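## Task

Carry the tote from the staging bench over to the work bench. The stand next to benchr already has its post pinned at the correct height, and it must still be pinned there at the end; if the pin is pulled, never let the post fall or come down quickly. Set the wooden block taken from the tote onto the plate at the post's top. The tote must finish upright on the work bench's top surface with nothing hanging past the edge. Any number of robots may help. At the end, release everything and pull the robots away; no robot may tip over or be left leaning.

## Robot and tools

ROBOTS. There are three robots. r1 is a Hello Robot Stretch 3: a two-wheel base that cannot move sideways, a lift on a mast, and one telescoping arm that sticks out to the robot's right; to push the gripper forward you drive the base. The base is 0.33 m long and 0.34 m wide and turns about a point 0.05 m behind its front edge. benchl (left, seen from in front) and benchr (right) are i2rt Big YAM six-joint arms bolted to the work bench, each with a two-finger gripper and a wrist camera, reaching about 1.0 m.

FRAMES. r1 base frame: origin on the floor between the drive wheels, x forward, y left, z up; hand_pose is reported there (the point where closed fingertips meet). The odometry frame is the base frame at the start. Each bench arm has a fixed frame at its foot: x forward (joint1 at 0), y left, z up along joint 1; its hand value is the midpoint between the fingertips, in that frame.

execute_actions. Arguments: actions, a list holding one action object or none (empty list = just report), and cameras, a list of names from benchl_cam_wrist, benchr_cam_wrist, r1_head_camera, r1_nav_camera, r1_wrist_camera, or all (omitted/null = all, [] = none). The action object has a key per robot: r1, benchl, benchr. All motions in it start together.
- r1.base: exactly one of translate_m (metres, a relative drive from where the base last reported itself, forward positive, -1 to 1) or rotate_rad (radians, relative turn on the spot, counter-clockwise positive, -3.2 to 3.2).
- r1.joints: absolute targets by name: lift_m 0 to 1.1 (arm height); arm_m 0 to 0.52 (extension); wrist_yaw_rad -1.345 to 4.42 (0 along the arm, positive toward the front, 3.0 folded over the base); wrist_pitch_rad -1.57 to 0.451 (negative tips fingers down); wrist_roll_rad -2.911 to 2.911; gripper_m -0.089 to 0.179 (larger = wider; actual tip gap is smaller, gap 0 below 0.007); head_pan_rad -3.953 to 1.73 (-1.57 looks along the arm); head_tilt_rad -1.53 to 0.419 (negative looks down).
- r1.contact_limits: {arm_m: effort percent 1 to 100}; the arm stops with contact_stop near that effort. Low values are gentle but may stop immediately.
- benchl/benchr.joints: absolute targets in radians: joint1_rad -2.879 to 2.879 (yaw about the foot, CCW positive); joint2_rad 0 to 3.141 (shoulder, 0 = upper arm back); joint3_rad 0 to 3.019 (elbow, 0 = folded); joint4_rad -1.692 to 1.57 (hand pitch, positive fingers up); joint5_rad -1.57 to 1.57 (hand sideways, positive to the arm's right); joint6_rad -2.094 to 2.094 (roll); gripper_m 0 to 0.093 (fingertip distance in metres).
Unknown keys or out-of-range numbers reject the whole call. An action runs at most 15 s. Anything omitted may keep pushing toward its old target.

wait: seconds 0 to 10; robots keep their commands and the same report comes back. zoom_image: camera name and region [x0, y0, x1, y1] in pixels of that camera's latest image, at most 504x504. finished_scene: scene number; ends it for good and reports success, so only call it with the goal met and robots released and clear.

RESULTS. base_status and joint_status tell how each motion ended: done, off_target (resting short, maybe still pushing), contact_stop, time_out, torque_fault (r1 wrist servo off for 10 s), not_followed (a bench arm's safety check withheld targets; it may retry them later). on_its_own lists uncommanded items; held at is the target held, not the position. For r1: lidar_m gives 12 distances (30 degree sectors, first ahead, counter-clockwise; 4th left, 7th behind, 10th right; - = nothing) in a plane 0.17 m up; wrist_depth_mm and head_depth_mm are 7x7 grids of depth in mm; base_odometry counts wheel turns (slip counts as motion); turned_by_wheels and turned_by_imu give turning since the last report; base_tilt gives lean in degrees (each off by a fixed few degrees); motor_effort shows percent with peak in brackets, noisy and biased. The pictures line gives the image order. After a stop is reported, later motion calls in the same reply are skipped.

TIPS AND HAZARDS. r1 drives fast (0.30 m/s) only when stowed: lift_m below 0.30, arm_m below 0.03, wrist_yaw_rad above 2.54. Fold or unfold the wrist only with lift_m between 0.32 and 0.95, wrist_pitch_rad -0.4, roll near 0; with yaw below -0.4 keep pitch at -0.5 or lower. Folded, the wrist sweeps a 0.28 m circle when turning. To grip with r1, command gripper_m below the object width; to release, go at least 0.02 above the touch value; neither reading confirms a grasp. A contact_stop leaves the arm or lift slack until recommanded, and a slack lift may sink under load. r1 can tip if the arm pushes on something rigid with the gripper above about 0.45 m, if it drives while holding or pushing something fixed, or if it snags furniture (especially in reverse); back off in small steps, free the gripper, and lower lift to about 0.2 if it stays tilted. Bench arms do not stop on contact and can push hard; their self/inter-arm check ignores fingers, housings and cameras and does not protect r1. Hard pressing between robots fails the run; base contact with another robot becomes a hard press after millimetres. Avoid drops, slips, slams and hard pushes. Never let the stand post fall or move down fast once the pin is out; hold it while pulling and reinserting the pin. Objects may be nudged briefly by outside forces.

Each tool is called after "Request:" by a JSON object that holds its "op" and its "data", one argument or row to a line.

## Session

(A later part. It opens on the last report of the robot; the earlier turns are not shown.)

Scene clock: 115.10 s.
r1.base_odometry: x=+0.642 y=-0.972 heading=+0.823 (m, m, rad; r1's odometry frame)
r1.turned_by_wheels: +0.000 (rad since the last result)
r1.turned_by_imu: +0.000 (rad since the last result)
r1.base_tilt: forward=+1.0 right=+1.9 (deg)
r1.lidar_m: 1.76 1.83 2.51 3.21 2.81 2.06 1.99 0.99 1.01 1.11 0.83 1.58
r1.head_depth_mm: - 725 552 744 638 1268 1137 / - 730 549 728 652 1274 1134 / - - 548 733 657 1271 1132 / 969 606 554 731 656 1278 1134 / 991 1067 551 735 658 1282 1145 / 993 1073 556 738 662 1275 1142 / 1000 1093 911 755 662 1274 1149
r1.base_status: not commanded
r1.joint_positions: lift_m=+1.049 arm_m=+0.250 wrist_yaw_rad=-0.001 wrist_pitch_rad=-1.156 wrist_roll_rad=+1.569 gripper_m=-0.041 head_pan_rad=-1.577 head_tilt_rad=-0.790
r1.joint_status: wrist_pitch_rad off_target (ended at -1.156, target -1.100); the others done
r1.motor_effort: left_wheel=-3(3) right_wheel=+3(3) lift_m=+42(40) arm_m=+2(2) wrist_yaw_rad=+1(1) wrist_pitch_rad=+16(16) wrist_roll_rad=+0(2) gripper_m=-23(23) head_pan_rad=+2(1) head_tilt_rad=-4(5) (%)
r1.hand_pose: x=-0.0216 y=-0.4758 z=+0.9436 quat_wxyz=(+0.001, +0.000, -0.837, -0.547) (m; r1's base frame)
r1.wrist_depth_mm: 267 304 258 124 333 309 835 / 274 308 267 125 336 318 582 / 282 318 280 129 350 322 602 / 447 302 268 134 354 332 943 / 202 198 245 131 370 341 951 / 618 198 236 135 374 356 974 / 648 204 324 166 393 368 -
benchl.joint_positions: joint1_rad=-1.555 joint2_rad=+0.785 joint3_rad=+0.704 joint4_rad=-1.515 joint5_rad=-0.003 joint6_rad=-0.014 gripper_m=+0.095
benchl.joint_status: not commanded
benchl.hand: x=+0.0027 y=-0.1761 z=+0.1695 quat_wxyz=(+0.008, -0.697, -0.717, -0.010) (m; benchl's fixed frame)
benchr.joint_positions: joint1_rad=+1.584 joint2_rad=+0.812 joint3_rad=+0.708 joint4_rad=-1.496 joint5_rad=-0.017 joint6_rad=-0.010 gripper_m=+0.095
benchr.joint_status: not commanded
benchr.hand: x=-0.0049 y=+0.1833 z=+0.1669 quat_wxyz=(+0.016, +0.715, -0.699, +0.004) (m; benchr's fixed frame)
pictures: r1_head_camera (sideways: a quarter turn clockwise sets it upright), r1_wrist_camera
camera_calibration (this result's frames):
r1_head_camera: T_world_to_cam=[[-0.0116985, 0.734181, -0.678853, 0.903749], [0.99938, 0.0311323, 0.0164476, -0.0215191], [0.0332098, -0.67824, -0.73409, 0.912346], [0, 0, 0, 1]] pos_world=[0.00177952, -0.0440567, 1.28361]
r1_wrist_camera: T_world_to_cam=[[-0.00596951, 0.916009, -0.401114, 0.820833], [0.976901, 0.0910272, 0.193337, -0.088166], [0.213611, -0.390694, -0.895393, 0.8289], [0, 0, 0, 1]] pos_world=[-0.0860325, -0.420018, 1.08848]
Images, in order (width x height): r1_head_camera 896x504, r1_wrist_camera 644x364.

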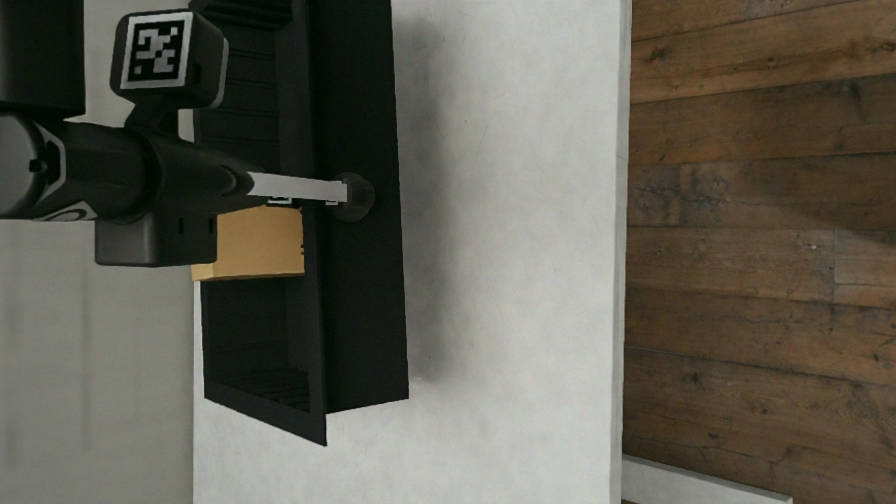

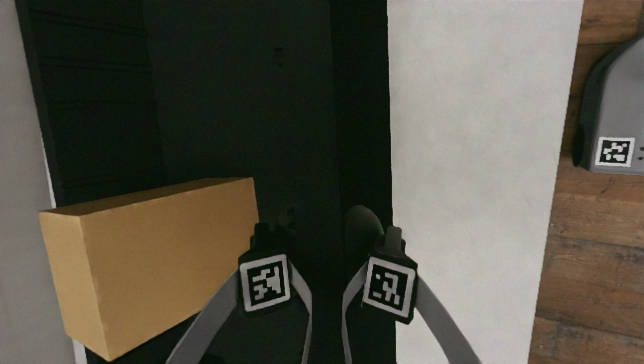

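Request:
{"op": "execute_actions", "data": {
  "actions": [
    {"r1":{"joints":{"arm_m":0.03,"head_pan_rad":-3.0,"head_tilt_rad":-0.35}}}
  ],
  "cameras": ["r1_wrist_camera","r1_head_camera","r1_nav_camera"]
}}

Scene clock: 120.80 s.
r1.base_odometry: x=+0.642 y=-0.972 heading=+0.823 (m, m, rad; r1's odometry frame)
r1.turned_by_wheels: +0.000 (rad since the last result)
r1.turned_by_imu: +0.001 (rad since the last result)
r1.base_tilt: forward=+1.0 right=+1.9 (deg)
r1.lidar_m: 1.76 1.83 2.51 3.19 2.81 2.06 1.99 0.98 1.01 1.11 0.83 1.58
r1.head_depth_mm: 1654 1767 - - - - - / 1663 1786 1903 - - - - / 1706 1819 1964 - - - - / 1725 1855 1969 - - - - / 1773 1881 2047 - - - - / 1803 1932 2083 - - - - / 1841 1959 2107 - - - -
r1.base_status: not commanded
r1.joint_positions: lift_m=+1.049 arm_m=+0.030 wrist_yaw_rad=+0.000 wrist_pitch_rad=-1.156 wrist_roll_rad=+1.569 gripper_m=-0.038 head_pan_rad=-2.993 head_tilt_rad=-0.359
r1.joint_status: all done
r1.on_its_own: gripper_m is held at -0.039, not at your -0.045, by its stall guard, which is not easing now
r1.motor_effort: left_wheel=-3(3) right_wheel=+3(3) lift_m=+42(42) arm_m=-2(1) wrist_yaw_rad=+0(0) wrist_pitch_rad=+16(15) wrist_roll_rad=+0(0) gripper_m=-23(22) head_pan_rad=-3(32) head_tilt_rad=+4(29) (%)
r1.hand_pose: x=-0.0215 y=-0.2562 z=+0.9436 quat_wxyz=(+0.001, +0.000, -0.837, -0.547) (m; r1's base frame)
r1.wrist_depth_mm: 268 304 260 124 984 969 859 / 274 314 270 126 - 973 - / 285 315 280 130 - 991 - / 630 303 269 133 - - 933 / 208 201 245 133 - - 939 / 704 198 235 136 - - 968 / 747 206 321 183 - - 977
benchl.joint_positions: joint1_rad=-1.555 joint2_rad=+0.785 joint3_rad=+0.704 joint4_rad=-1.515 joint5_rad=-0.003 joint6_rad=-0.014 gripper_m=+0.095
benchl.joint_status: not commanded
benchl.hand: x=+0.0027 y=-0.1761 z=+0.1695 quat_wxyz=(+0.008, -0.697, -0.717, -0.010) (m; benchl's fixed frame)
benchr.joint_positions: joint1_rad=+1.584 joint2_rad=+0.812 joint3_rad=+0.708 joint4_rad=-1.496 joint5_rad=-0.017 joint6_rad=-0.010 gripper_m=+0.095
benchr.joint_status: not commanded
benchr.hand: x=-0.0049 y=+0.1833 z=+0.1669 quat_wxyz=(+0.016, +0.715, -0.699, +0.004) (m; benchr's fixed frame)
pictures: r1_head_camera (sideways: a quarter turn clockwise sets it upright), r1_nav_camera (sideways: a quarter turn counterclockwise sets it upright), r1_wrist_camera
camera_calibration (this result's frames):
r1_head_camera: T_world_to_cam=[[0.376561, 0.072619, -0.923541, 1.22039], [0.188113, -0.982147, -0.000526889, 0.00552396], [-0.907092, -0.173532, -0.383499, 0.461969], [0, 0, 0, 1]] pos_world=[-0.0415436, -0.00303226, 1.30425]
r1_nav_camera: T_world_to_cam=[[-0.340873, -0.0637765, 0.937944, -1.17702], [-0.126064, 0.991786, 0.0216226, 0.0258312], [-0.931619, -0.110871, -0.346113, 0.415988], [0, 0, 0, 1]] pos_world=[-0.0104164, -0.0545647, 1.2474]
r1_wrist_camera: T_world_to_cam=[[-0.00644249, 0.916007, -0.401111, 0.619673], [0.976853, 0.0915311, 0.193337, -0.108068], [0.213813, -0.390581, -0.895394, 0.914717], [0, 0, 0, 1]] pos_world=[-0.0860195, -0.200462, 1.08848]
Images, in order (width x height): r1_head_camera 896x504, r1_nav_camera 672x504, r1_wrist_camera 644x364.

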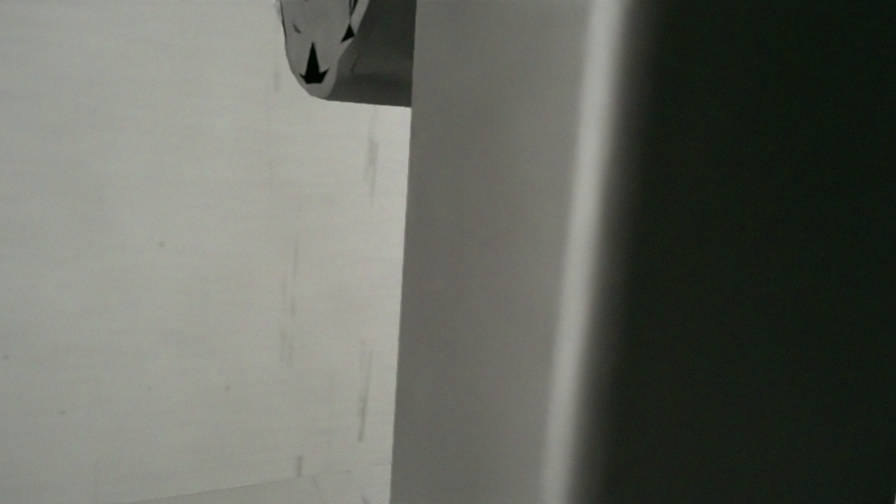

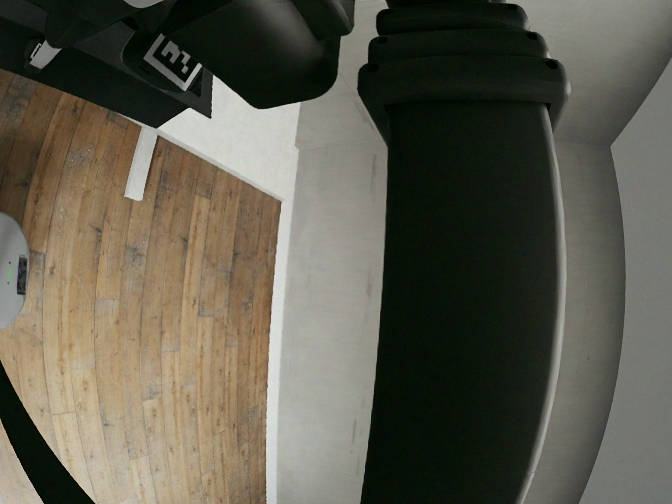

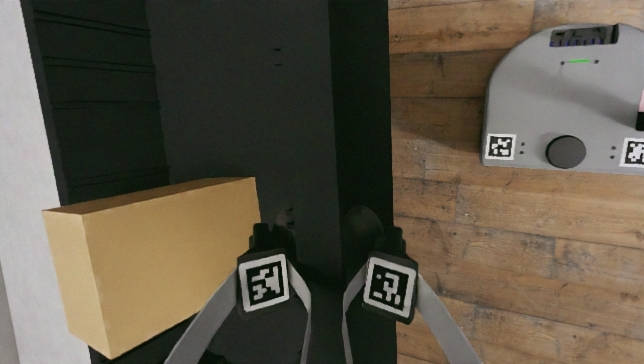

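Request:
{"op": "execute_actions", "data": {
  "actions": [
    {"r1":{"base":{"rotate_rad":1.57},"joints":{"head_pan_rad":0.3}}}
  ],
  "cameras": ["r1_head_camera","r1_nav_camera"]
}}

Scene clock: 127.80 s.
r1.base_odometry: x=+0.642 y=-0.972 heading=+2.393 (m, m, rad; r1's odometry frame)
r1.turned_by_wheels: +1.570 (rad since the last result)
r1.turned_by_imu: +1.587 (rad since the last result)
r1.base_tilt: forward=+1.1 right=+1.9 (deg)
r1.lidar_m: 3.21 2.84 2.07 1.99 0.98 1.00 1.11 0.83 1.57 1.76 1.83 2.49
r1.head_depth_mm: 2981 3123 3445 3154 2207 1722 1409 / 3096 3231 3524 3131 2253 1744 1409 / 3192 3304 3551 3179 2237 1729 1411 / 3241 3534 3718 3143 2240 1743 1421 / 3390 3630 3873 3136 2235 1739 1417 / 3306 3531 3637 3209 2267 1726 1424 / 3004 3004 3164 3048 2239 1730 1415
r1.base_status: done
r1.joint_positions: lift_m=+1.049 arm_m=+0.030 wrist_yaw_rad=+0.000 wrist_pitch_rad=-1.156 wrist_roll_rad=+1.569 gripper_m=-0.038 head_pan_rad=+0.293 head_tilt_rad=-0.359
r1.joint_status: all done
r1.on_its_own: gripper_m is held at -0.039, not at your -0.045, by its stall guard, which is not easing now
r1.motor_effort: left_wheel=-4(7) right_wheel=+4(6) lift_m=+42(42) arm_m=-2(2) wrist_yaw_rad=+0(0) wrist_pitch_rad=+16(16) wrist_roll_rad=+0(0) gripper_m=-22(22) head_pan_rad=+2(34) head_tilt_rad=+4(5) (%)
r1.hand_pose: x=-0.0215 y=-0.2562 z=+0.9436 quat_wxyz=(+0.001, +0.001, -0.837, -0.547) (m; r1's base frame)
r1.wrist_depth_mm: 273 304 261 123 - 952 863 / 279 310 268 125 - - - / 286 320 283 129 - - - / - 304 266 133 - - 938 / - 200 244 132 - - 954 / - 200 236 136 - - 979 / - 208 325 185 - - 999
benchl.joint_positions: joint1_rad=-1.555 joint2_rad=+0.785 joint3_rad=+0.704 joint4_rad=-1.515 joint5_rad=-0.003 joint6_rad=-0.014 gripper_m=+0.095
benchl.joint_status: not commanded
benchl.hand: x=+0.0027 y=-0.1761 z=+0.1695 quat_wxyz=(+0.008, -0.697, -0.717, -0.010) (m; benchl's fixed frame)
benchr.joint_positions: joint1_rad=+1.584 joint2_rad=+0.812 joint3_rad=+0.708 joint4_rad=-1.496 joint5_rad=-0.017 joint6_rad=-0.010 gripper_m=+0.095
benchr.joint_status: not commanded
benchr.hand: x=-0.0049 y=+0.1833 z=+0.1669 quat_wxyz=(+0.016, +0.715, -0.699, +0.004) (m; benchr's fixed frame)
pictures: r1_head_camera (sideways: a quarter turn clockwise sets it upright), r1_nav_camera (sideways: a quarter turn counterclockwise sets it upright)
camera_calibration (this result's frames):
r1_head_camera: T_world_to_cam=[[-0.361793, -0.125837, -0.923727, 1.22514], [-0.327267, 0.944932, -0.000546494, 0.00869331], [0.872928, 0.302107, -0.383052, 0.450529], [0, 0, 0, 1]] pos_world=[0.0528126, 0.00984545, 1.30428]
r1_nav_camera: T_world_to_cam=[[0.327739, 0.111957, 0.938111, -1.18132], [0.267237, -0.963389, 0.0216118, 0.0234461], [0.906185, 0.243615, -0.345659, 0.404187], [0, 0, 0, 1]] pos_world=[0.014631, 0.0563791, 1.24742]
Images, in order (width x height): r1_head_camera 896x504, r1_nav_camera 672x504.

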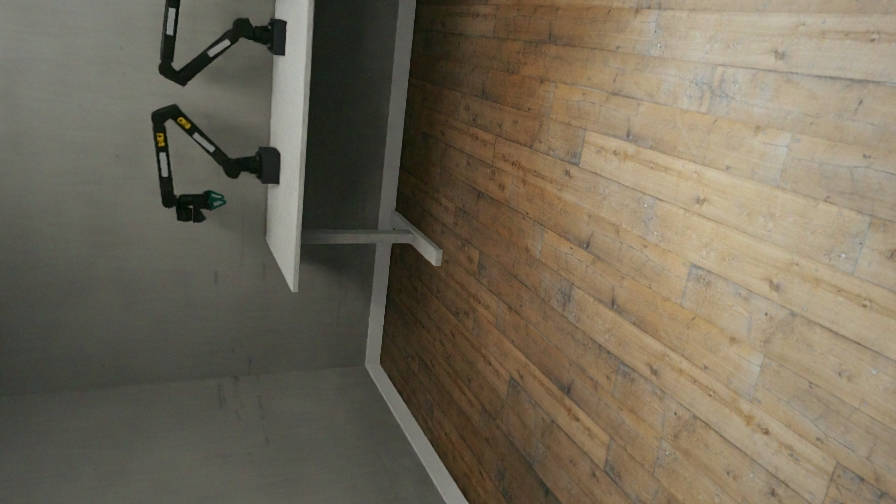

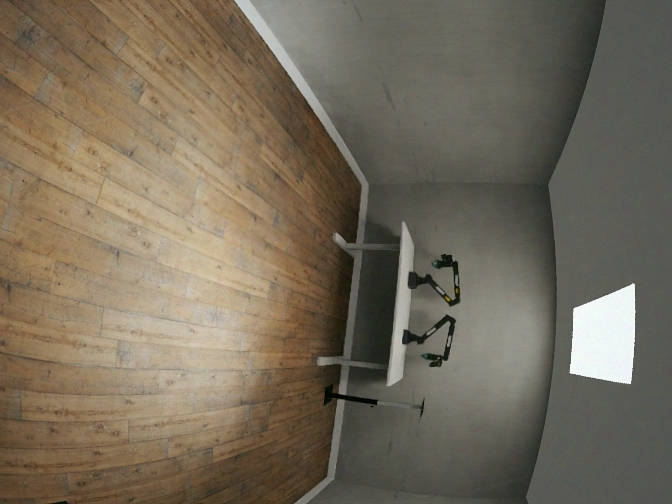

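Request:
{"op": "execute_actions", "data": {
  "actions": [
    {"r1":{"base":{"translate_m":1.0},"joints":{"head_pan_rad":0.0,"head_tilt_rad":-0.5}}}
  ],
  "cameras": []
}}

Request:
{"op": "execute_actions", "data": {
  "actions": [
    {"r1":{"base":{"translate_m":1.0}}}
  ],
  "cameras": ["r1_head_camera","r1_wrist_camera"]
}}

Scene clock: 152.53 s.
r1.base_odometry: x=-0.091 y=-0.291 heading=+2.393 (m, m, rad; r1's odometry frame)
r1.turned_by_wheels: +0.000 (rad since the last result)
r1.turned_by_imu: +0.003 (rad since the last result)
r1.base_tilt: forward=+1.1 right=+1.9 (deg)
r1.lidar_m: 2.22 2.44 2.07 2.00 2.07 1.82 2.10 1.74 1.83 1.76 1.82 2.49
r1.head_depth_mm: 2217 2408 2637 2455 1869 1521 1283 / 2270 2419 2677 2430 1860 1530 1296 / 2206 2393 2601 2384 1865 1533 1283 / 2222 2354 2722 2444 1871 1538 1284 / 2190 2424 2678 2475 1909 1535 1291 / 2206 2397 2663 2464 1879 1534 1284 / 2238 2333 2721 2493 1880 1535 1293
r1.base_status: done
r1.joint_positions: lift_m=+1.049 arm_m=+0.030 wrist_yaw_rad=+0.000 wrist_pitch_rad=-1.156 wrist_roll_rad=+1.569 gripper_m=-0.038 head_pan_rad=+0.007 head_tilt_rad=-0.494
r1.joint_status: all done
r1.on_its_own: gripper_m is held at -0.039, not at your -0.045, by its stall guard, which is not easing now
r1.motor_effort: left_wheel=-3(4) right_wheel=+3(8) lift_m=+42(42) arm_m=-2(2) wrist_yaw_rad=-1(1) wrist_pitch_rad=+15(16) wrist_roll_rad=+0(0) gripper_m=-22(22) head_pan_rad=-3(19) head_tilt_rad=-3(16) (%)
r1.hand_pose: x=-0.0215 y=-0.2562 z=+0.9436 quat_wxyz=(+0.001, +0.001, -0.837, -0.547) (m; r1's base frame)
r1.wrist_depth_mm: 274 306 260 125 - 953 874 / 281 309 269 127 - - - / 287 318 282 129 - - - / - 300 271 134 - - 946 / - 200 243 132 - - 969 / - 199 237 136 - - 963 / - 205 323 184 - - -
benchl.joint_positions: joint1_rad=-1.555 joint2_rad=+0.785 joint3_rad=+0.704 joint4_rad=-1.515 joint5_rad=-0.003 joint6_rad=-0.014 gripper_m=+0.095
benchl.joint_status: not commanded
benchl.hand: x=+0.0027 y=-0.1761 z=+0.1695 quat_wxyz=(+0.008, -0.697, -0.717, -0.010) (m; benchl's fixed frame)
benchr.joint_positions: joint1_rad=+1.584 joint2_rad=+0.812 joint3_rad=+0.708 joint4_rad=-1.496 joint5_rad=-0.017 joint6_rad=-0.010 gripper_m=+0.095
benchr.joint_status: not commanded
benchr.hand: x=-0.0049 y=+0.1833 z=+0.1669 quat_wxyz=(+0.016, +0.715, -0.699, +0.004) (m; benchr's fixed frame)
pictures: none
No camera images: the call's "cameras" was empty. Leave "cameras" out to get every camera's image.

Scene clock: 163.93 s.
r1.base_odometry: x=-0.823 y=+0.390 heading=+2.393 (m, m, rad; r1's odometry frame)
r1.turned_by_wheels: +0.000 (rad since the last result)
r1.turned_by_imu: +0.002 (rad since the last result)
r1.base_tilt: forward=+1.2 right=+1.9 (deg)
r1.lidar_m: 1.23 1.59 2.07 2.00 2.07 2.76 2.71 2.50 1.82 1.75 1.82 1.42
r1.head_depth_mm: 1382 1502 1641 1191 1869 1524 1288 / 1382 1516 1565 1144 1814 1523 1281 / 1376 1281 1567 1145 1817 1508 1288 / 1372 1511 1375 1149 1880 1522 1287 / 1367 1490 1491 1149 1892 1538 1286 / 1357 1537 1598 1155 1888 1541 1287 / 1395 1538 1579 1160 1885 1541 1295
r1.base_status: done
r1.joint_positions: lift_m=+1.049 arm_m=+0.030 wrist_yaw_rad=+0.000 wrist_pitch_rad=-1.156 wrist_roll_rad=+1.569 gripper_m=-0.038 head_pan_rad=+0.007 head_tilt_rad=-0.494
r1.joint_status: not commanded
r1.on_its_own: gripper_m is held at -0.039, not at your -0.045, by its stall guard, which is not easing now
r1.motor_effort: left_wheel=-3(4) right_wheel=+3(6) lift_m=+42(42) arm_m=-2(2) wrist_yaw_rad=-1(1) wrist_pitch_rad=+15(16) wrist_roll_rad=+0(0) gripper_m=-22(21) head_pan_rad=-3(3) head_tilt_rad=-3(3) (%)
r1.hand_pose: x=-0.0215 y=-0.2562 z=+0.9436 quat_wxyz=(+0.001, +0.001, -0.837, -0.547) (m; r1's base frame)
r1.wrist_depth_mm: 275 306 261 124 995 916 868 / 279 310 270 127 - 994 - / 286 319 279 129 - - - / - 303 267 134 - - 959 / - 200 243 132 - - 976 / - 199 236 136 - - 971 / - 206 323 185 - - -
benchl.joint_positions: joint1_rad=-1.555 joint2_rad=+0.785 joint3_rad=+0.704 joint4_rad=-1.515 joint5_rad=-0.003 joint6_rad=-0.014 gripper_m=+0.095
benchl.joint_status: not commanded
benchl.hand: x=+0.0027 y=-0.1761 z=+0.1695 quat_wxyz=(+0.008, -0.697, -0.717, -0.010) (m; benchl's fixed frame)
benchr.joint_positions: joint1_rad=+1.584 joint2_rad=+0.812 joint3_rad=+0.708 joint4_rad=-1.496 joint5_rad=-0.017 joint6_rad=-0.010 gripper_m=+0.095
benchr.joint_status: not commanded
benchr.hand: x=-0.0049 y=+0.1833 z=+0.1669 quat_wxyz=(+0.016, +0.715, -0.699, +0.004) (m; benchr's fixed frame)
pictures: r1_head_camera (sideways: a quarter turn clockwise sets it upright), r1_wrist_camera
camera_calibration (this result's frames):
r1_head_camera: T_world_to_cam=[[-0.503279, -0.0196154, -0.863901, 1.14796], [-0.0473451, 0.998867, 0.00490177, -0.000106868], [0.862826, 0.0433685, -0.503637, 0.607502], [0, 0, 0, 1]] pos_world=[0.0535709, -0.00372198, 1.29769]
r1_wrist_camera: T_world_to_cam=[[-0.00699214, 0.916003, -0.401111, 0.619659], [0.976799, 0.0921169, 0.193336, -0.107965], [0.214046, -0.390453, -0.895394, 0.914746], [0, 0, 0, 1]] pos_world=[-0.0860044, -0.200499, 1.08848]
Images, in order (width x height): r1_head_camera 896x504, r1_wrist_camera 644x364.

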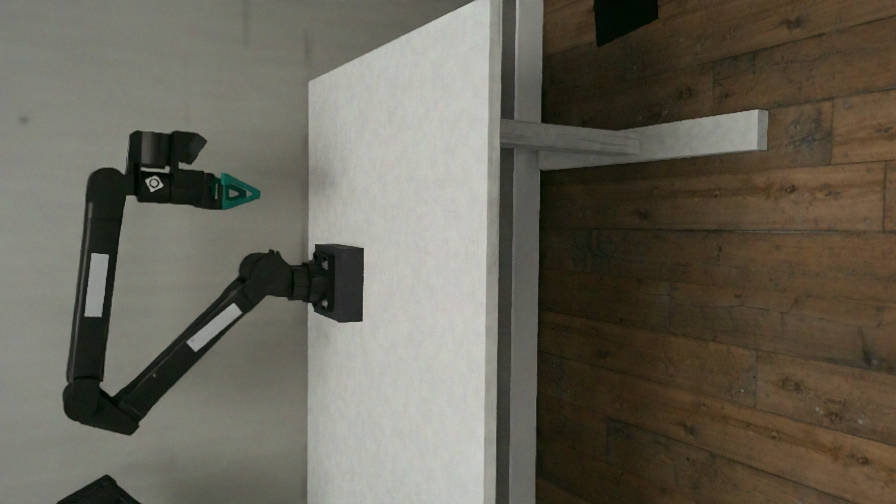

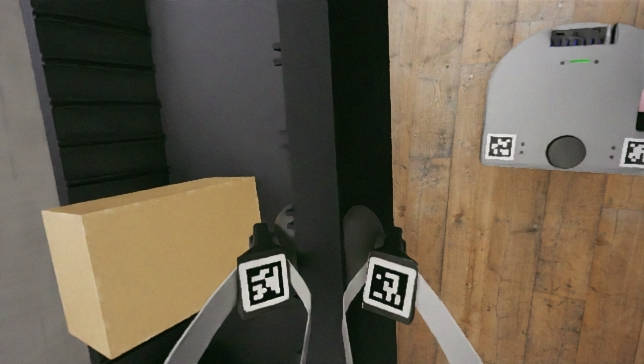

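Request:
{"op": "execute_actions", "data": {
  "actions": [
    {"r1":{"base":{"translate_m":0.55}}}
  ],
  "cameras": []
}}

Request:
{"op": "execute_actions", "data": {
  "actions": [
    {"r1":{"base":{"rotate_rad":1.56},"joints":{"head_pan_rad":-1.57,"head_tilt_rad":-0.8}}}
  ],
  "cameras": ["r1_head_camera","r1_wrist_camera","r1_nav_camera"]
}}

Scene clock: 184.43 s.
r1.base_odometry: x=-1.226 y=+0.765 heading=+2.392 (m, m, rad; r1's odometry frame)
r1.turned_by_wheels: +0.000 (rad since the last result)
r1.turned_by_imu: +0.002 (rad since the last result)
r1.base_tilt: forward=+1.0 right=+2.0 (deg)
r1.lidar_m: 0.70 1.15 1.23 2.00 2.07 2.82 3.24 2.50 1.82 1.75 1.58 0.70
r1.head_depth_mm: 912 993 1099 1090 840 678 574 / 917 767 1101 1102 836 681 574 / 915 716 790 1100 841 680 574 / 910 1005 1111 1054 842 680 576 / 915 1017 1063 904 846 683 576 / 906 1014 1074 1103 844 688 576 / 917 781 1122 1105 848 686 580
r1.base_status: done
r1.joint_positions: lift_m=+1.049 arm_m=+0.030 wrist_yaw_rad=+0.000 wrist_pitch_rad=-1.156 wrist_roll_rad=+1.569 gripper_m=-0.038 head_pan_rad=+0.007 head_tilt_rad=-0.494
r1.joint_status: not commanded
r1.on_its_own: gripper_m is held at -0.039, not at your -0.045, by its stall guard, which is not easing now
r1.motor_effort: left_wheel=-3(5) right_wheel=+3(7) lift_m=+42(42) arm_m=-2(2) wrist_yaw_rad=-1(0) wrist_pitch_rad=+16(16) wrist_roll_rad=+0(0) gripper_m=-22(22) head_pan_rad=-4(3) head_tilt_rad=-3(3) (%)
r1.hand_pose: x=-0.0215 y=-0.2562 z=+0.9436 quat_wxyz=(+0.001, +0.001, -0.837, -0.547) (m; r1's base frame)
r1.wrist_depth_mm: 273 305 261 125 1000 949 858 / 281 312 271 127 - - - / 285 321 283 130 - - - / - 305 269 134 - - 922 / - 200 247 133 - - 946 / - 200 237 136 - - 973 / - 206 326 185 - - 985
benchl.joint_positions: joint1_rad=-1.555 joint2_rad=+0.785 joint3_rad=+0.704 joint4_rad=-1.515 joint5_rad=-0.003 joint6_rad=-0.014 gripper_m=+0.095
benchl.joint_status: not commanded
benchl.hand: x=+0.0027 y=-0.1761 z=+0.1695 quat_wxyz=(+0.008, -0.697, -0.717, -0.010) (m; benchl's fixed frame)
benchr.joint_positions: joint1_rad=+1.584 joint2_rad=+0.812 joint3_rad=+0.708 joint4_rad=-1.496 joint5_rad=-0.017 joint6_rad=-0.010 gripper_m=+0.095
benchr.joint_status: not commanded
benchr.hand: x=-0.0049 y=+0.1833 z=+0.1669 quat_wxyz=(+0.016, +0.715, -0.699, +0.004) (m; benchr's fixed frame)
pictures: none
No camera images: the call's "cameras" was empty. Leave "cameras" out to get every camera's image.

Scene clock: 187.83 s.
r1.base_odometry: x=-1.226 y=+0.765 heading=-2.331 (m, m, rad; r1's odometry frame)
r1.turned_by_wheels: +1.560 (rad since the last result)
r1.turned_by_imu: +1.577 (rad since the last result)
r1.base_tilt: forward=+1.1 right=+1.9 (deg)
r1.lidar_m: 2.00 2.07 2.78 3.24 2.55 1.82 1.75 1.61 0.71 0.70 1.14 1.23
r1.head_depth_mm: - - - - 399 1278 1132 / - - - - 401 1253 1129 / 705 1086 922 - - 1284 1144 / 988 1086 896 - 395 1259 1134 / 965 802 875 586 401 1264 1144 / 757 1089 890 555 400 1261 1142 / 977 1090 909 468 394 1285 1147
r1.base_status: done
r1.joint_positions: lift_m=+1.049 arm_m=+0.030 wrist_yaw_rad=+0.000 wrist_pitch_rad=-1.156 wrist_roll_rad=+1.569 gripper_m=-0.038 head_pan_rad=-1.563 head_tilt_rad=-0.790
r1.joint_status: all done
r1.on_its_own: gripper_m is held at -0.039, not at your -0.045, by its stall guard, which is not easing now
r1.motor_effort: left_wheel=-3(7) right_wheel=+4(6) lift_m=+42(42) arm_m=-2(2) wrist_yaw_rad=+0(0) wrist_pitch_rad=+16(16) wrist_roll_rad=+0(0) gripper_m=-22(22) head_pan_rad=-2(32) head_tilt_rad=-5(25) (%)
r1.hand_pose: x=-0.0215 y=-0.2562 z=+0.9436 quat_wxyz=(+0.001, +0.001, -0.837, -0.547) (m; r1's base frame)
r1.wrist_depth_mm: 269 305 262 124 - 920 868 / 275 312 271 125 - 1000 - / 288 321 282 129 - - - / 596 300 268 134 - - 924 / 209 200 246 132 - - 949 / 548 202 235 136 - - 968 / 740 206 328 184 - - -
benchl.joint_positions: joint1_rad=-1.555 joint2_rad=+0.785 joint3_rad=+0.704 joint4_rad=-1.515 joint5_rad=-0.003 joint6_rad=-0.014 gripper_m=+0.095
benchl.joint_status: not commanded
benchl.hand: x=+0.0027 y=-0.1761 z=+0.1695 quat_wxyz=(+0.008, -0.697, -0.717, -0.010) (m; benchl's fixed frame)
benchr.joint_positions: joint1_rad=+1.584 joint2_rad=+0.812 joint3_rad=+0.708 joint4_rad=-1.496 joint5_rad=-0.017 joint6_rad=-0.010 gripper_m=+0.095
benchr.joint_status: not commanded
benchr.hand: x=-0.0049 y=+0.1833 z=+0.1669 quat_wxyz=(+0.016, +0.715, -0.699, +0.004) (m; benchr's fixed frame)
pictures: r1_head_camera (sideways: a quarter turn clockwise sets it upright), r1_nav_camera (sideways: a quarter turn counterclockwise sets it upright), r1_wrist_camera
camera_calibration (this result's frames):
r1_head_camera: T_world_to_cam=[[-0.0217614, 0.733518, -0.679321, 0.904421], [0.998859, 0.0448437, 0.0164239, -0.0214852], [0.0425106, -0.678189, -0.733657, 0.911726], [0, 0, 0, 1]] pos_world=[0.00238414, -0.0441234, 1.28364]
r1_nav_camera: T_world_to_cam=[[0.0180916, -0.706294, 0.707687, -0.878978], [-0.999575, 0.0034082, 0.028955, 0.0216281], [-0.0228627, -0.70791, -0.705932, 0.878591], [0, 0, 0, 1]] pos_world=[0.057608, 0.0010731, 1.24164]
r1_wrist_camera: T_world_to_cam=[[-0.00699892, 0.916003, -0.401111, 0.619659], [0.976798, 0.0921237, 0.193336, -0.107963], [0.214048, -0.390451, -0.895394, 0.914746], [0, 0, 0, 1]] pos_world=[-0.0860042, -0.200499, 1.08848]
Images, in order (width x height): r1_head_camera 896x504, r1_nav_camera 672x504, r1_wrist_camera 644x364.

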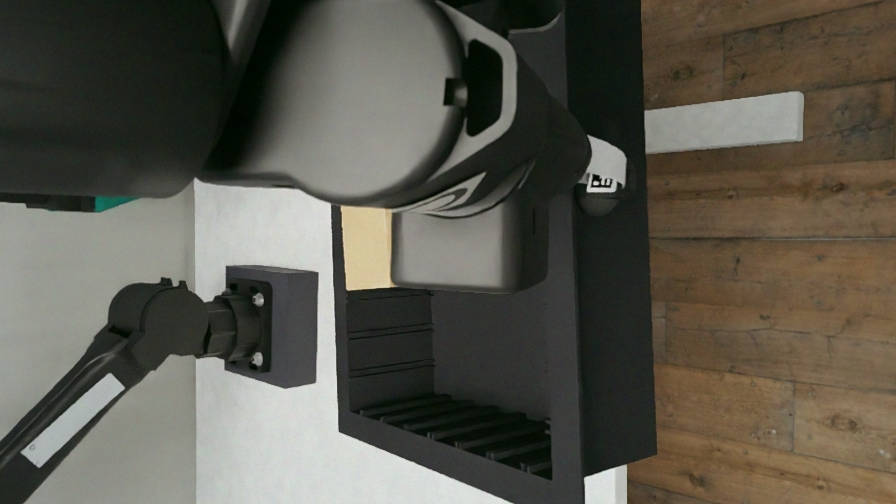

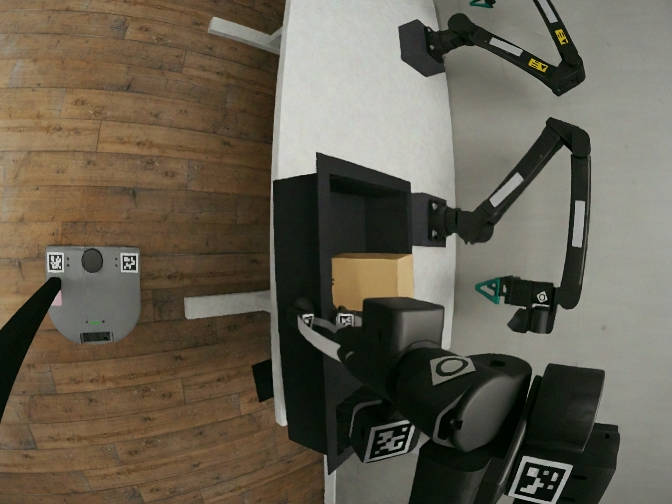

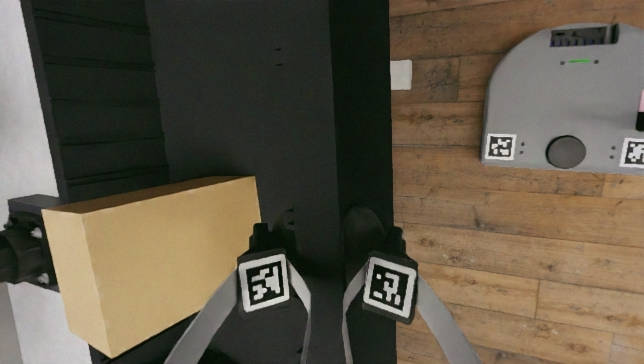

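Request:
{"op": "execute_actions", "data": {
  "actions": [
    {"r1":{"base":{"translate_m":0.19},"joints":{"arm_m":0.24}}}
  ],
  "cameras": []
}}

Request:
{"op": "execute_actions", "data": {
  "actions": [
    {"r1":{"joints":{"lift_m":0.93,"wrist_pitch_rad":-1.35}}}
  ],
  "cameras": ["r1_head_camera","r1_wrist_camera"]
}}

Scene clock: 195.97 s.
r1.base_odometry: x=-1.357 y=+0.627 heading=-2.331 (m, m, rad; r1's odometry frame)
r1.turned_by_wheels: +0.000 (rad since the last result)
r1.turned_by_imu: +0.001 (rad since the last result)
r1.base_tilt: forward=+1.1 right=+1.9 (deg)
r1.lidar_m: 1.82 1.88 2.52 3.24 2.82 2.02 1.93 1.61 0.76 1.10 1.14 1.07
r1.head_depth_mm: 1016 - 546 725 638 1250 1141 / - 725 545 727 640 1278 1140 / - - 543 734 643 1280 1139 / 732 708 540 718 646 1274 1143 / 981 1067 538 719 645 1280 1152 / 986 1083 563 737 648 1278 1142 / 991 1086 907 755 648 1289 1149
r1.base_status: done
r1.joint_positions: lift_m=+1.049 arm_m=+0.240 wrist_yaw_rad=+0.000 wrist_pitch_rad=-1.156 wrist_roll_rad=+1.569 gripper_m=-0.038 head_pan_rad=-1.563 head_tilt_rad=-0.790
r1.joint_status: all done
r1.on_its_own: gripper_m is held at -0.039, not at your -0.045, by its stall guard, which is not easing now
r1.motor_effort: left_wheel=-3(4) right_wheel=+3(8) lift_m=+42(42) arm_m=+3(4) wrist_yaw_rad=-1(1) wrist_pitch_rad=+16(16) wrist_roll_rad=+0(0) gripper_m=-22(22) head_pan_rad=-3(2) head_tilt_rad=-5(5) (%)
r1.hand_pose: x=-0.0215 y=-0.4657 z=+0.9436 quat_wxyz=(+0.001, +0.000, -0.837, -0.547) (m; r1's base frame)
r1.wrist_depth_mm: 269 304 260 124 330 309 855 / 274 309 271 127 340 320 892 / 283 318 281 130 343 325 - / 336 302 268 133 354 334 929 / 207 199 245 133 365 345 944 / 609 200 235 137 376 357 962 / 649 207 322 184 391 366 -
benchl.joint_positions: joint1_rad=-1.555 joint2_rad=+0.785 joint3_rad=+0.704 joint4_rad=-1.515 joint5_rad=-0.003 joint6_rad=-0.014 gripper_m=+0.095
benchl.joint_status: not commanded
benchl.hand: x=+0.0027 y=-0.1761 z=+0.1695 quat_wxyz=(+0.008, -0.697, -0.717, -0.010) (m; benchl's fixed frame)
benchr.joint_positions: joint1_rad=+1.584 joint2_rad=+0.812 joint3_rad=+0.708 joint4_rad=-1.496 joint5_rad=-0.017 joint6_rad=-0.010 gripper_m=+0.095
benchr.joint_status: not commanded
benchr.hand: x=-0.0049 y=+0.1833 z=+0.1669 quat_wxyz=(+0.016, +0.715, -0.699, +0.004) (m; benchr's fixed frame)
pictures: none
No camera images: the call's "cameras" was empty. Leave "cameras" out to get every camera's image.

Scene clock: 197.90 s.
r1.base_odometry: x=-1.357 y=+0.627 heading=-2.331 (m, m, rad; r1's odometry frame)
r1.turned_by_wheels: +0.000 (rad since the last result)
r1.turned_by_imu: +0.000 (rad since the last result)
r1.base_tilt: forward=+1.1 right=+1.9 (deg)
r1.lidar_m: 1.82 1.87 2.51 3.26 2.82 2.03 1.94 1.61 0.76 1.10 1.14 1.07
r1.head_depth_mm: 927 - 751 702 627 1248 1136 / 946 - - 664 628 1283 1134 / 945 - - 652 630 1280 1136 / 731 1076 883 673 631 1279 1146 / 983 1081 790 724 635 1275 1140 / 986 1082 907 659 647 1303 1146 / 989 1085 910 760 650 1277 1151
r1.base_status: not commanded
r1.joint_positions: lift_m=+0.931 arm_m=+0.240 wrist_yaw_rad=+0.000 wrist_pitch_rad=-1.356 wrist_roll_rad=+1.569 gripper_m=-0.038 head_pan_rad=-1.563 head_tilt_rad=-0.790
r1.joint_status: all done
r1.on_its_own: gripper_m is held at -0.039, not at your -0.045, by its stall guard, which is not easing now
r1.motor_effort: left_wheel=-3(4) right_wheel=+4(5) lift_m=+13(41) arm_m=+2(3) wrist_yaw_rad=+0(0) wrist_pitch_rad=+1(15) wrist_roll_rad=+0(0) gripper_m=-19(22) head_pan_rad=-2(3) head_tilt_rad=-5(4) (%)
r1.hand_pose: x=-0.0215 y=-0.4155 z=+0.8137 quat_wxyz=(+0.001, +0.000, -0.779, -0.628) (m; r1's base frame)
r1.wrist_depth_mm: 268 247 220 115 222 874 811 / 273 252 226 119 229 873 - / 279 265 233 122 236 - - / 277 268 241 127 244 926 897 / 175 202 251 128 250 966 932 / 166 204 257 131 255 972 945 / 168 205 269 140 271 - 984
benchl.joint_positions: joint1_rad=-1.555 joint2_rad=+0.785 joint3_rad=+0.704 joint4_rad=-1.515 joint5_rad=-0.003 joint6_rad=-0.014 gripper_m=+0.095
benchl.joint_status: not commanded
benchl.hand: x=+0.0027 y=-0.1761 z=+0.1695 quat_wxyz=(+0.008, -0.697, -0.717, -0.010) (m; benchl's fixed frame)
benchr.joint_positions: joint1_rad=+1.584 joint2_rad=+0.812 joint3_rad=+0.708 joint4_rad=-1.496 joint5_rad=-0.017 joint6_rad=-0.010 gripper_m=+0.095
benchr.joint_status: not commanded
benchr.hand: x=-0.0049 y=+0.1833 z=+0.1669 quat_wxyz=(+0.016, +0.715, -0.699, +0.004) (m; benchr's fixed frame)
pictures: r1_head_camera (sideways: a quarter turn clockwise sets it upright), r1_wrist_camera
camera_calibration (this result's frames):
r1_head_camera: T_world_to_cam=[[-0.0217013, 0.733707, -0.679119, 0.904157], [0.998863, 0.0447554, 0.0164341, -0.0214985], [0.0424521, -0.67799, -0.733844, 0.911969], [0, 0, 0, 1]] pos_world=[0.0023804, -0.0441181, 1.28363]
r1_wrist_camera: T_world_to_cam=[[-0.00613864, 0.977535, -0.210685, 0.584109], [0.976858, 0.0509079, 0.20774, -0.0969828], [0.213799, -0.204534, -0.955226, 0.862229], [0, 0, 0, 1]] pos_world=[-0.0860193, -0.389695, 0.966834]
Images, in order (width x height): r1_head_camera 896x504, r1_wrist_camera 644x364.

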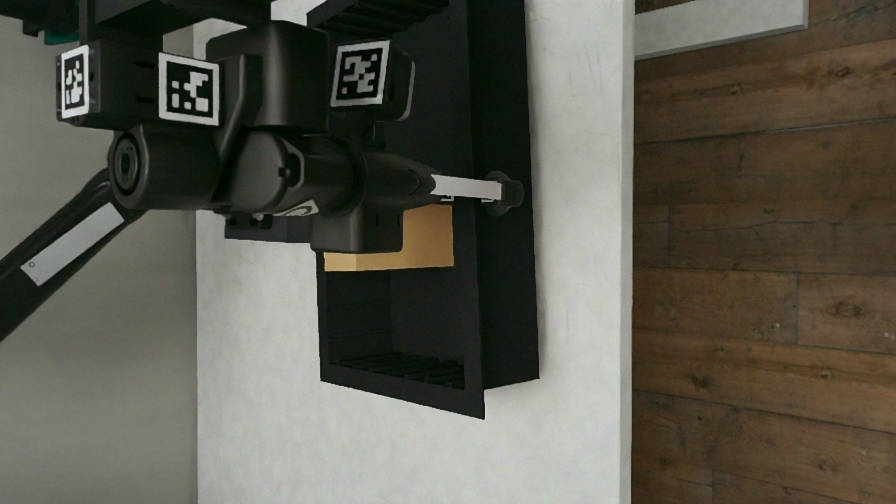

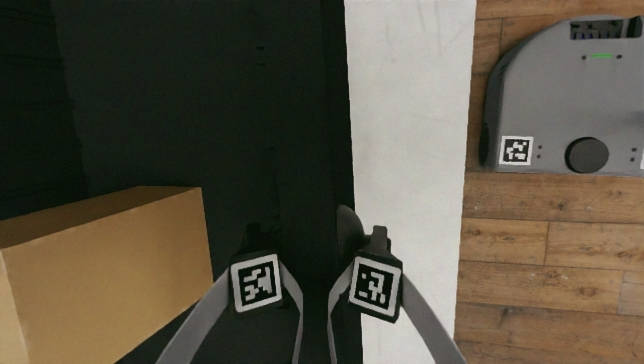

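Already resting (load gone). Release.

Request:
{"op": "execute_actions", "data": {
  "actions": [
    {"r1":{"joints":{"gripper_m":0.05}}}
  ],
  "cameras": []
}}

Request:
{"op": "execute_actions", "data": {
  "actions": [
    {"r1":{"joints":{"lift_m":1.03}}}
  ],
  "cameras": []
}}

Request:
{"op": "execute_actions", "data": {
  "actions": [
    {"r1":{"joints":{"arm_m":0.0,"head_pan_rad":-2.3,"head_tilt_rad":-0.4},"base":{"translate_m":0.6}}}
  ],
  "cameras": ["r1_head_camera"]
}}

Request:
{"op": "execute_actions", "data": {
  "actions": [
    {"benchr":{"joints":{"joint1_rad":0,"joint2_rad":1.13,"joint3_rad":0.98,"joint4_rad":-1.41}}}
  ],
  "cameras": ["r1_head_camera","benchr_cam_wrist"]
}}

Scene clock: 210.13 s.
r1.base_odometry: x=-1.357 y=+0.627 heading=-2.331 (m, m, rad; r1's odometry frame)
r1.turned_by_wheels: +0.000 (rad since the last result)
r1.turned_by_imu: +0.001 (rad since the last result)
r1.base_tilt: forward=+1.1 right=+2.0 (deg)
r1.lidar_m: 1.82 1.87 2.52 3.25 2.82 2.02 1.94 1.61 0.76 1.11 1.14 1.08
r1.head_depth_mm: 928 - 751 708 625 1248 1134 / 944 - - 721 629 1269 1131 / 945 - - 709 630 1275 1137 / 730 1077 881 692 629 1277 1146 / 980 1081 902 738 632 1281 1143 / 981 1082 906 677 634 1277 1143 / 989 1082 907 755 648 1275 1141
r1.base_status: not commanded
r1.joint_positions: lift_m=+0.930 arm_m=+0.240 wrist_yaw_rad=+0.000 wrist_pitch_rad=-1.346 wrist_roll_rad=+1.569 gripper_m=+0.050 head_pan_rad=-1.563 head_tilt_rad=-0.790
r1.joint_status: all done
r1.motor_effort: left_wheel=-2(3) right_wheel=+3(4) lift_m=+16(18) arm_m=+2(2) wrist_yaw_rad=+0(0) wrist_pitch_rad=-1(2) wrist_roll_rad=+0(0) gripper_m=+0(79) head_pan_rad=-3(3) head_tilt_rad=-5(4) (%)
r1.hand_pose: x=-0.0215 y=-0.4181 z=+0.8139 quat_wxyz=(+0.001, +0.000, -0.782, -0.624) (m; r1's base frame)
r1.wrist_depth_mm: 269 255 235 132 222 836 822 / 274 265 243 222 227 896 - / 269 275 251 229 235 564 - / 271 278 256 237 242 915 913 / 165 198 245 245 247 938 914 / 157 190 - 256 - 951 927 / 161 183 293 263 265 - 952
benchl.joint_positions: joint1_rad=-1.555 joint2_rad=+0.785 joint3_rad=+0.704 joint4_rad=-1.515 joint5_rad=-0.003 joint6_rad=-0.014 gripper_m=+0.095
benchl.joint_status: not commanded
benchl.hand: x=+0.0027 y=-0.1761 z=+0.1695 quat_wxyz=(+0.008, -0.697, -0.717, -0.010) (m; benchl's fixed frame)
benchr.joint_positions: joint1_rad=+1.584 joint2_rad=+0.812 joint3_rad=+0.708 joint4_rad=-1.496 joint5_rad=-0.017 joint6_rad=-0.010 gripper_m=+0.095
benchr.joint_status: not commanded
benchr.hand: x=-0.0049 y=+0.1833 z=+0.1669 quat_wxyz=(+0.016, +0.715, -0.699, +0.004) (m; benchr's fixed frame)
pictures: none
No camera images: the call's "cameras" was empty. Leave "cameras" out to get every camera's image.

Scene clock: 212.00 s.
r1.base_odometry: x=-1.357 y=+0.627 heading=-2.331 (m, m, rad; r1's odometry frame)
r1.turned_by_wheels: +0.000 (rad since the last result)
r1.turned_by_imu: +0.000 (rad since the last result)
r1.base_tilt: forward=+1.1 right=+2.0 (deg)
r1.lidar_m: 1.82 1.87 2.52 3.25 2.82 2.03 1.93 1.61 0.76 1.10 1.14 1.07
r1.head_depth_mm: - 1087 767 725 619 1253 1137 / - 1079 874 741 618 1280 1136 / - - 758 711 620 1283 1138 / 730 1058 871 697 619 1291 1141 / 979 1078 904 751 620 1280 1145 / 979 1078 906 706 633 1282 1142 / 979 1079 906 758 650 1290 1148
r1.base_status: not commanded
r1.joint_positions: lift_m=+1.029 arm_m=+0.240 wrist_yaw_rad=+0.000 wrist_pitch_rad=-1.353 wrist_roll_rad=+1.569 gripper_m=+0.050 head_pan_rad=-1.563 head_tilt_rad=-0.790
r1.joint_status: all done
r1.motor_effort: left_wheel=-3(2) right_wheel=+2(3) lift_m=+37(40) arm_m=+2(2) wrist_yaw_rad=+0(0) wrist_pitch_rad=+1(5) wrist_roll_rad=+0(0) gripper_m=+0(3) head_pan_rad=-3(3) head_tilt_rad=-5(4) (%)
r1.hand_pose: x=-0.0215 y=-0.4162 z=+0.9126 quat_wxyz=(+0.001, +0.000, -0.779, -0.627) (m; r1's base frame)
r1.wrist_depth_mm: 392 330 348 328 305 945 889 / 403 325 360 336 322 - - / 405 332 372 351 328 - - / 409 317 323 361 341 - 995 / 465 320 262 373 349 - - / 479 340 - 391 - - - / 493 474 383 372 358 - -
benchl.joint_positions: joint1_rad=-1.555 joint2_rad=+0.785 joint3_rad=+0.704 joint4_rad=-1.515 joint5_rad=-0.003 joint6_rad=-0.014 gripper_m=+0.095
benchl.joint_status: not commanded
benchl.hand: x=+0.0027 y=-0.1761 z=+0.1695 quat_wxyz=(+0.008, -0.697, -0.717, -0.010) (m; benchl's fixed frame)
benchr.joint_positions: joint1_rad=+1.584 joint2_rad=+0.812 joint3_rad=+0.708 joint4_rad=-1.496 joint5_rad=-0.017 joint6_rad=-0.010 gripper_m=+0.095
benchr.joint_status: not commanded
benchr.hand: x=-0.0049 y=+0.1833 z=+0.1669 quat_wxyz=(+0.016, +0.715, -0.699, +0.004) (m; benchr's fixed frame)
pictures: none
No camera images: the call's "cameras" was empty. Leave "cameras" out to get every camera's image.

Scene clock: 219.13 s.
r1.base_odometry: x=-1.771 y=+0.192 heading=-2.331 (m, m, rad; r1's odometry frame)
r1.turned_by_wheels: +0.000 (rad since the last result)
r1.turned_by_imu: +0.002 (rad since the last result)
r1.base_tilt: forward=+1.0 right=+1.9 (deg)
r1.lidar_m: 1.22 1.26 1.69 3.23 3.67 2.65 2.53 1.16 1.14 1.09 0.70 1.28
r1.head_depth_mm: 1568 1754 1924 - - - - / 1425 1562 1697 - - - 1336 / 1309 1107 1448 - - - 1301 / 1209 1238 1394 - - - - / 1125 1171 1221 - - - - / 1052 825 1164 - - - - / 987 1023 1103 - - - -
r1.base_status: done
r1.joint_positions: lift_m=+1.029 arm_m=+0.000 wrist_yaw_rad=+0.000 wrist_pitch_rad=-1.352 wrist_roll_rad=+1.569 gripper_m=+0.050 head_pan_rad=-2.293 head_tilt_rad=-0.408
r1.joint_status: all done
r1.motor_effort: left_wheel=-4(5) right_wheel=+2(8) lift_m=+37(37) arm_m=-2(2) wrist_yaw_rad=+0(0) wrist_pitch_rad=+0(1) wrist_roll_rad=+0(0) gripper_m=+0(1) head_pan_rad=-3(28) head_tilt_rad=+4(28) (%)
r1.hand_pose: x=-0.0215 y=-0.1771 z=+0.9127 quat_wxyz=(+0.001, +0.000, -0.780, -0.626) (m; r1's base frame)
r1.wrist_depth_mm: 397 370 378 - 999 932 897 / 409 386 380 - - - 922 / 420 400 383 - - - 950 / 444 413 402 - - - 982 / 460 435 412 - - - 992 / 479 451 - - - - - / 501 470 435 - - - -
benchl.joint_positions: joint1_rad=-1.555 joint2_rad=+0.785 joint3_rad=+0.704 joint4_rad=-1.515 joint5_rad=-0.003 joint6_rad=-0.014 gripper_m=+0.095
benchl.joint_status: not commanded
benchl.hand: x=+0.0027 y=-0.1761 z=+0.1695 quat_wxyz=(+0.008, -0.697, -0.717, -0.010) (m; benchl's fixed frame)
benchr.joint_positions: joint1_rad=+1.584 joint2_rad=+0.812 joint3_rad=+0.708 joint4_rad=-1.496 joint5_rad=-0.017 joint6_rad=-0.010 gripper_m=+0.095
benchr.joint_status: not commanded
benchr.hand: x=-0.0049 y=+0.1833 z=+0.1669 quat_wxyz=(+0.016, +0.715, -0.699, +0.004) (m; benchr's fixed frame)
pictures: r1_head_camera (sideways: a quarter turn clockwise sets it upright)
camera_calibration (this result's frames):
r1_head_camera: T_world_to_cam=[[0.270815, 0.331728, -0.903668, 1.19511], [0.776582, -0.630015, 0.00145706, -0.000648556], [-0.568841, -0.702167, -0.428232, 0.518117], [0, 0, 0, 1]] pos_world=[-0.0284239, -0.0330551, 1.30186]
Images, in order (width x height): r1_head_camera 896x504.

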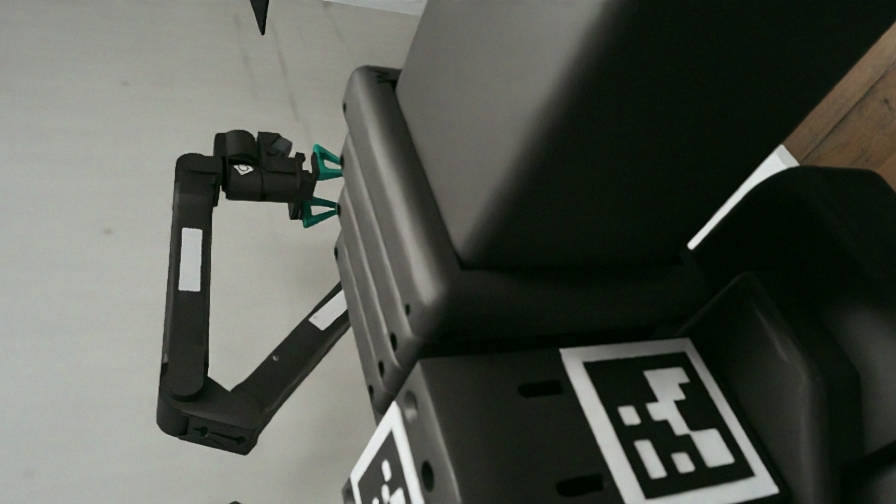

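Scene clock: 220.90 s.
r1.base_odometry: x=-1.771 y=+0.192 heading=-2.331 (m, m, rad; r1's odometry frame)
r1.turned_by_wheels: +0.000 (rad since the last result)
r1.turned_by_imu: +0.000 (rad since the last result)
r1.base_tilt: forward=+1.1 right=+1.9 (deg)
r1.lidar_m: 1.22 1.26 1.69 3.22 3.68 2.65 2.53 1.16 1.14 1.09 0.70 1.27
r1.head_depth_mm: 1565 1754 1935 - - - - / 1426 752 763 - - - 1331 / 1307 1328 1510 - - - 1305 / 1210 1287 1387 - - - - / 1117 1029 1255 - - - - / 1057 1118 1185 - - - - / 987 1043 1106 - - - -
r1.base_status: not commanded
r1.joint_positions: lift_m=+1.029 arm_m=+0.000 wrist_yaw_rad=+0.000 wrist_pitch_rad=-1.352 wrist_roll_rad=+1.569 gripper_m=+0.050 head_pan_rad=-2.293 head_tilt_rad=-0.408
r1.joint_status: not commanded
r1.motor_effort: left_wheel=-3(3) right_wheel=+3(3) lift_m=+38(37) arm_m=-2(2) wrist_yaw_rad=+0(0) wrist_pitch_rad=+0(1) wrist_roll_rad=+0(0) gripper_m=-1(0) head_pan_rad=-3(3) head_tilt_rad=+4(4) (%)
r1.hand_pose: x=-0.0215 y=-0.1771 z=+0.9127 quat_wxyz=(+0.001, +0.000, -0.780, -0.626) (m; r1's base frame)
r1.wrist_depth_mm: 395 375 377 - 980 927 892 / 409 382 379 - - - 906 / 429 399 387 - - - 948 / 442 417 391 - - - 982 / 464 429 406 - - - - / 476 451 - - - - - / 503 466 441 - - - -
benchl.joint_positions: joint1_rad=-1.555 joint2_rad=+0.785 joint3_rad=+0.704 joint4_rad=-1.515 joint5_rad=-0.003 joint6_rad=-0.014 gripper_m=+0.095
benchl.joint_status: not commanded
benchl.hand: x=+0.0027 y=-0.1761 z=+0.1695 quat_wxyz=(+0.008, -0.697, -0.717, -0.010) (m; benchl's fixed frame)
benchr.joint_positions: joint1_rad=+0.008 joint2_rad=+1.132 joint3_rad=+0.949 joint4_rad=-1.415 joint5_rad=-0.017 joint6_rad=-0.010 gripper_m=+0.095
benchr.joint_status: all done
benchr.hand: x=+0.2913 y=+0.0047 z=+0.1872 quat_wxyz=(+0.013, +0.009, -1.000, -0.008) (m; benchr's fixed frame)
pictures: benchr_cam_wrist, r1_head_camera (sideways: a quarter turn clockwise sets it upright)
camera_calibration (this result's frames):
benchr_cam_wrist: T_world_to_cam=[[0.0176754, -0.999712, -0.016255, 0.00298607], [-0.79676, -0.0239051, 0.603823, 0.125748], [-0.604037, 0.00227857, -0.796953, 0.451015], [0, 0, 0, 1]] pos_world=[0.372568, 0.00496355, 0.283557]
r1_head_camera: T_world_to_cam=[[0.270815, 0.331728, -0.903668, 1.19511], [0.776582, -0.630014, 0.00145706, -0.00064856], [-0.56884, -0.702167, -0.428232, 0.518117], [0, 0, 0, 1]] pos_world=[-0.0284239, -0.0330551, 1.30186]
Images, in order (width x height): benchr_cam_wrist 504x504, r1_head_camera 896x504.

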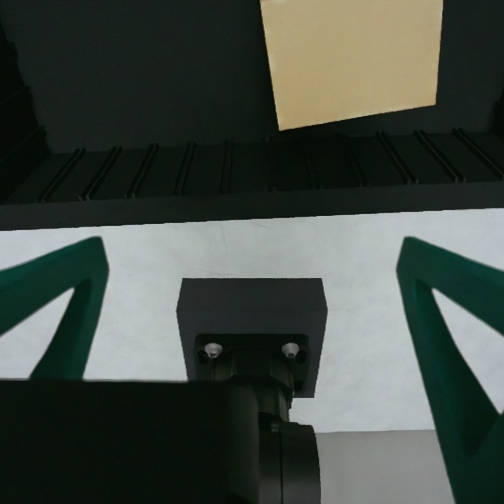

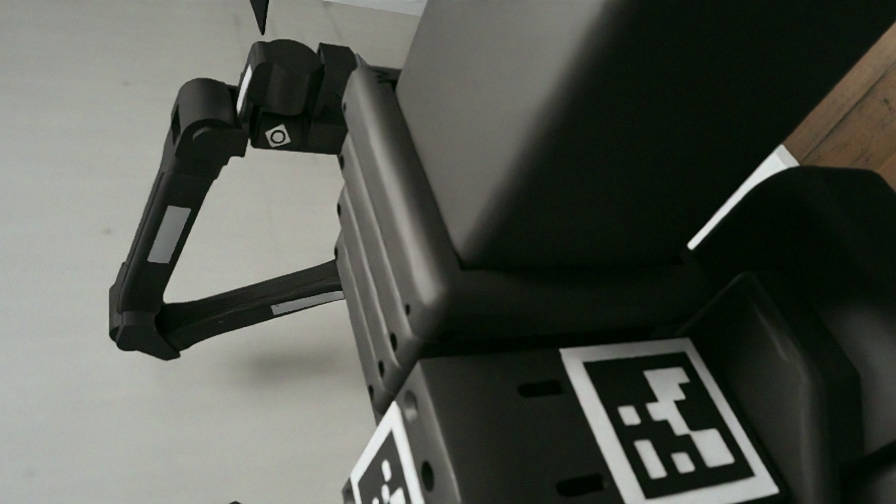

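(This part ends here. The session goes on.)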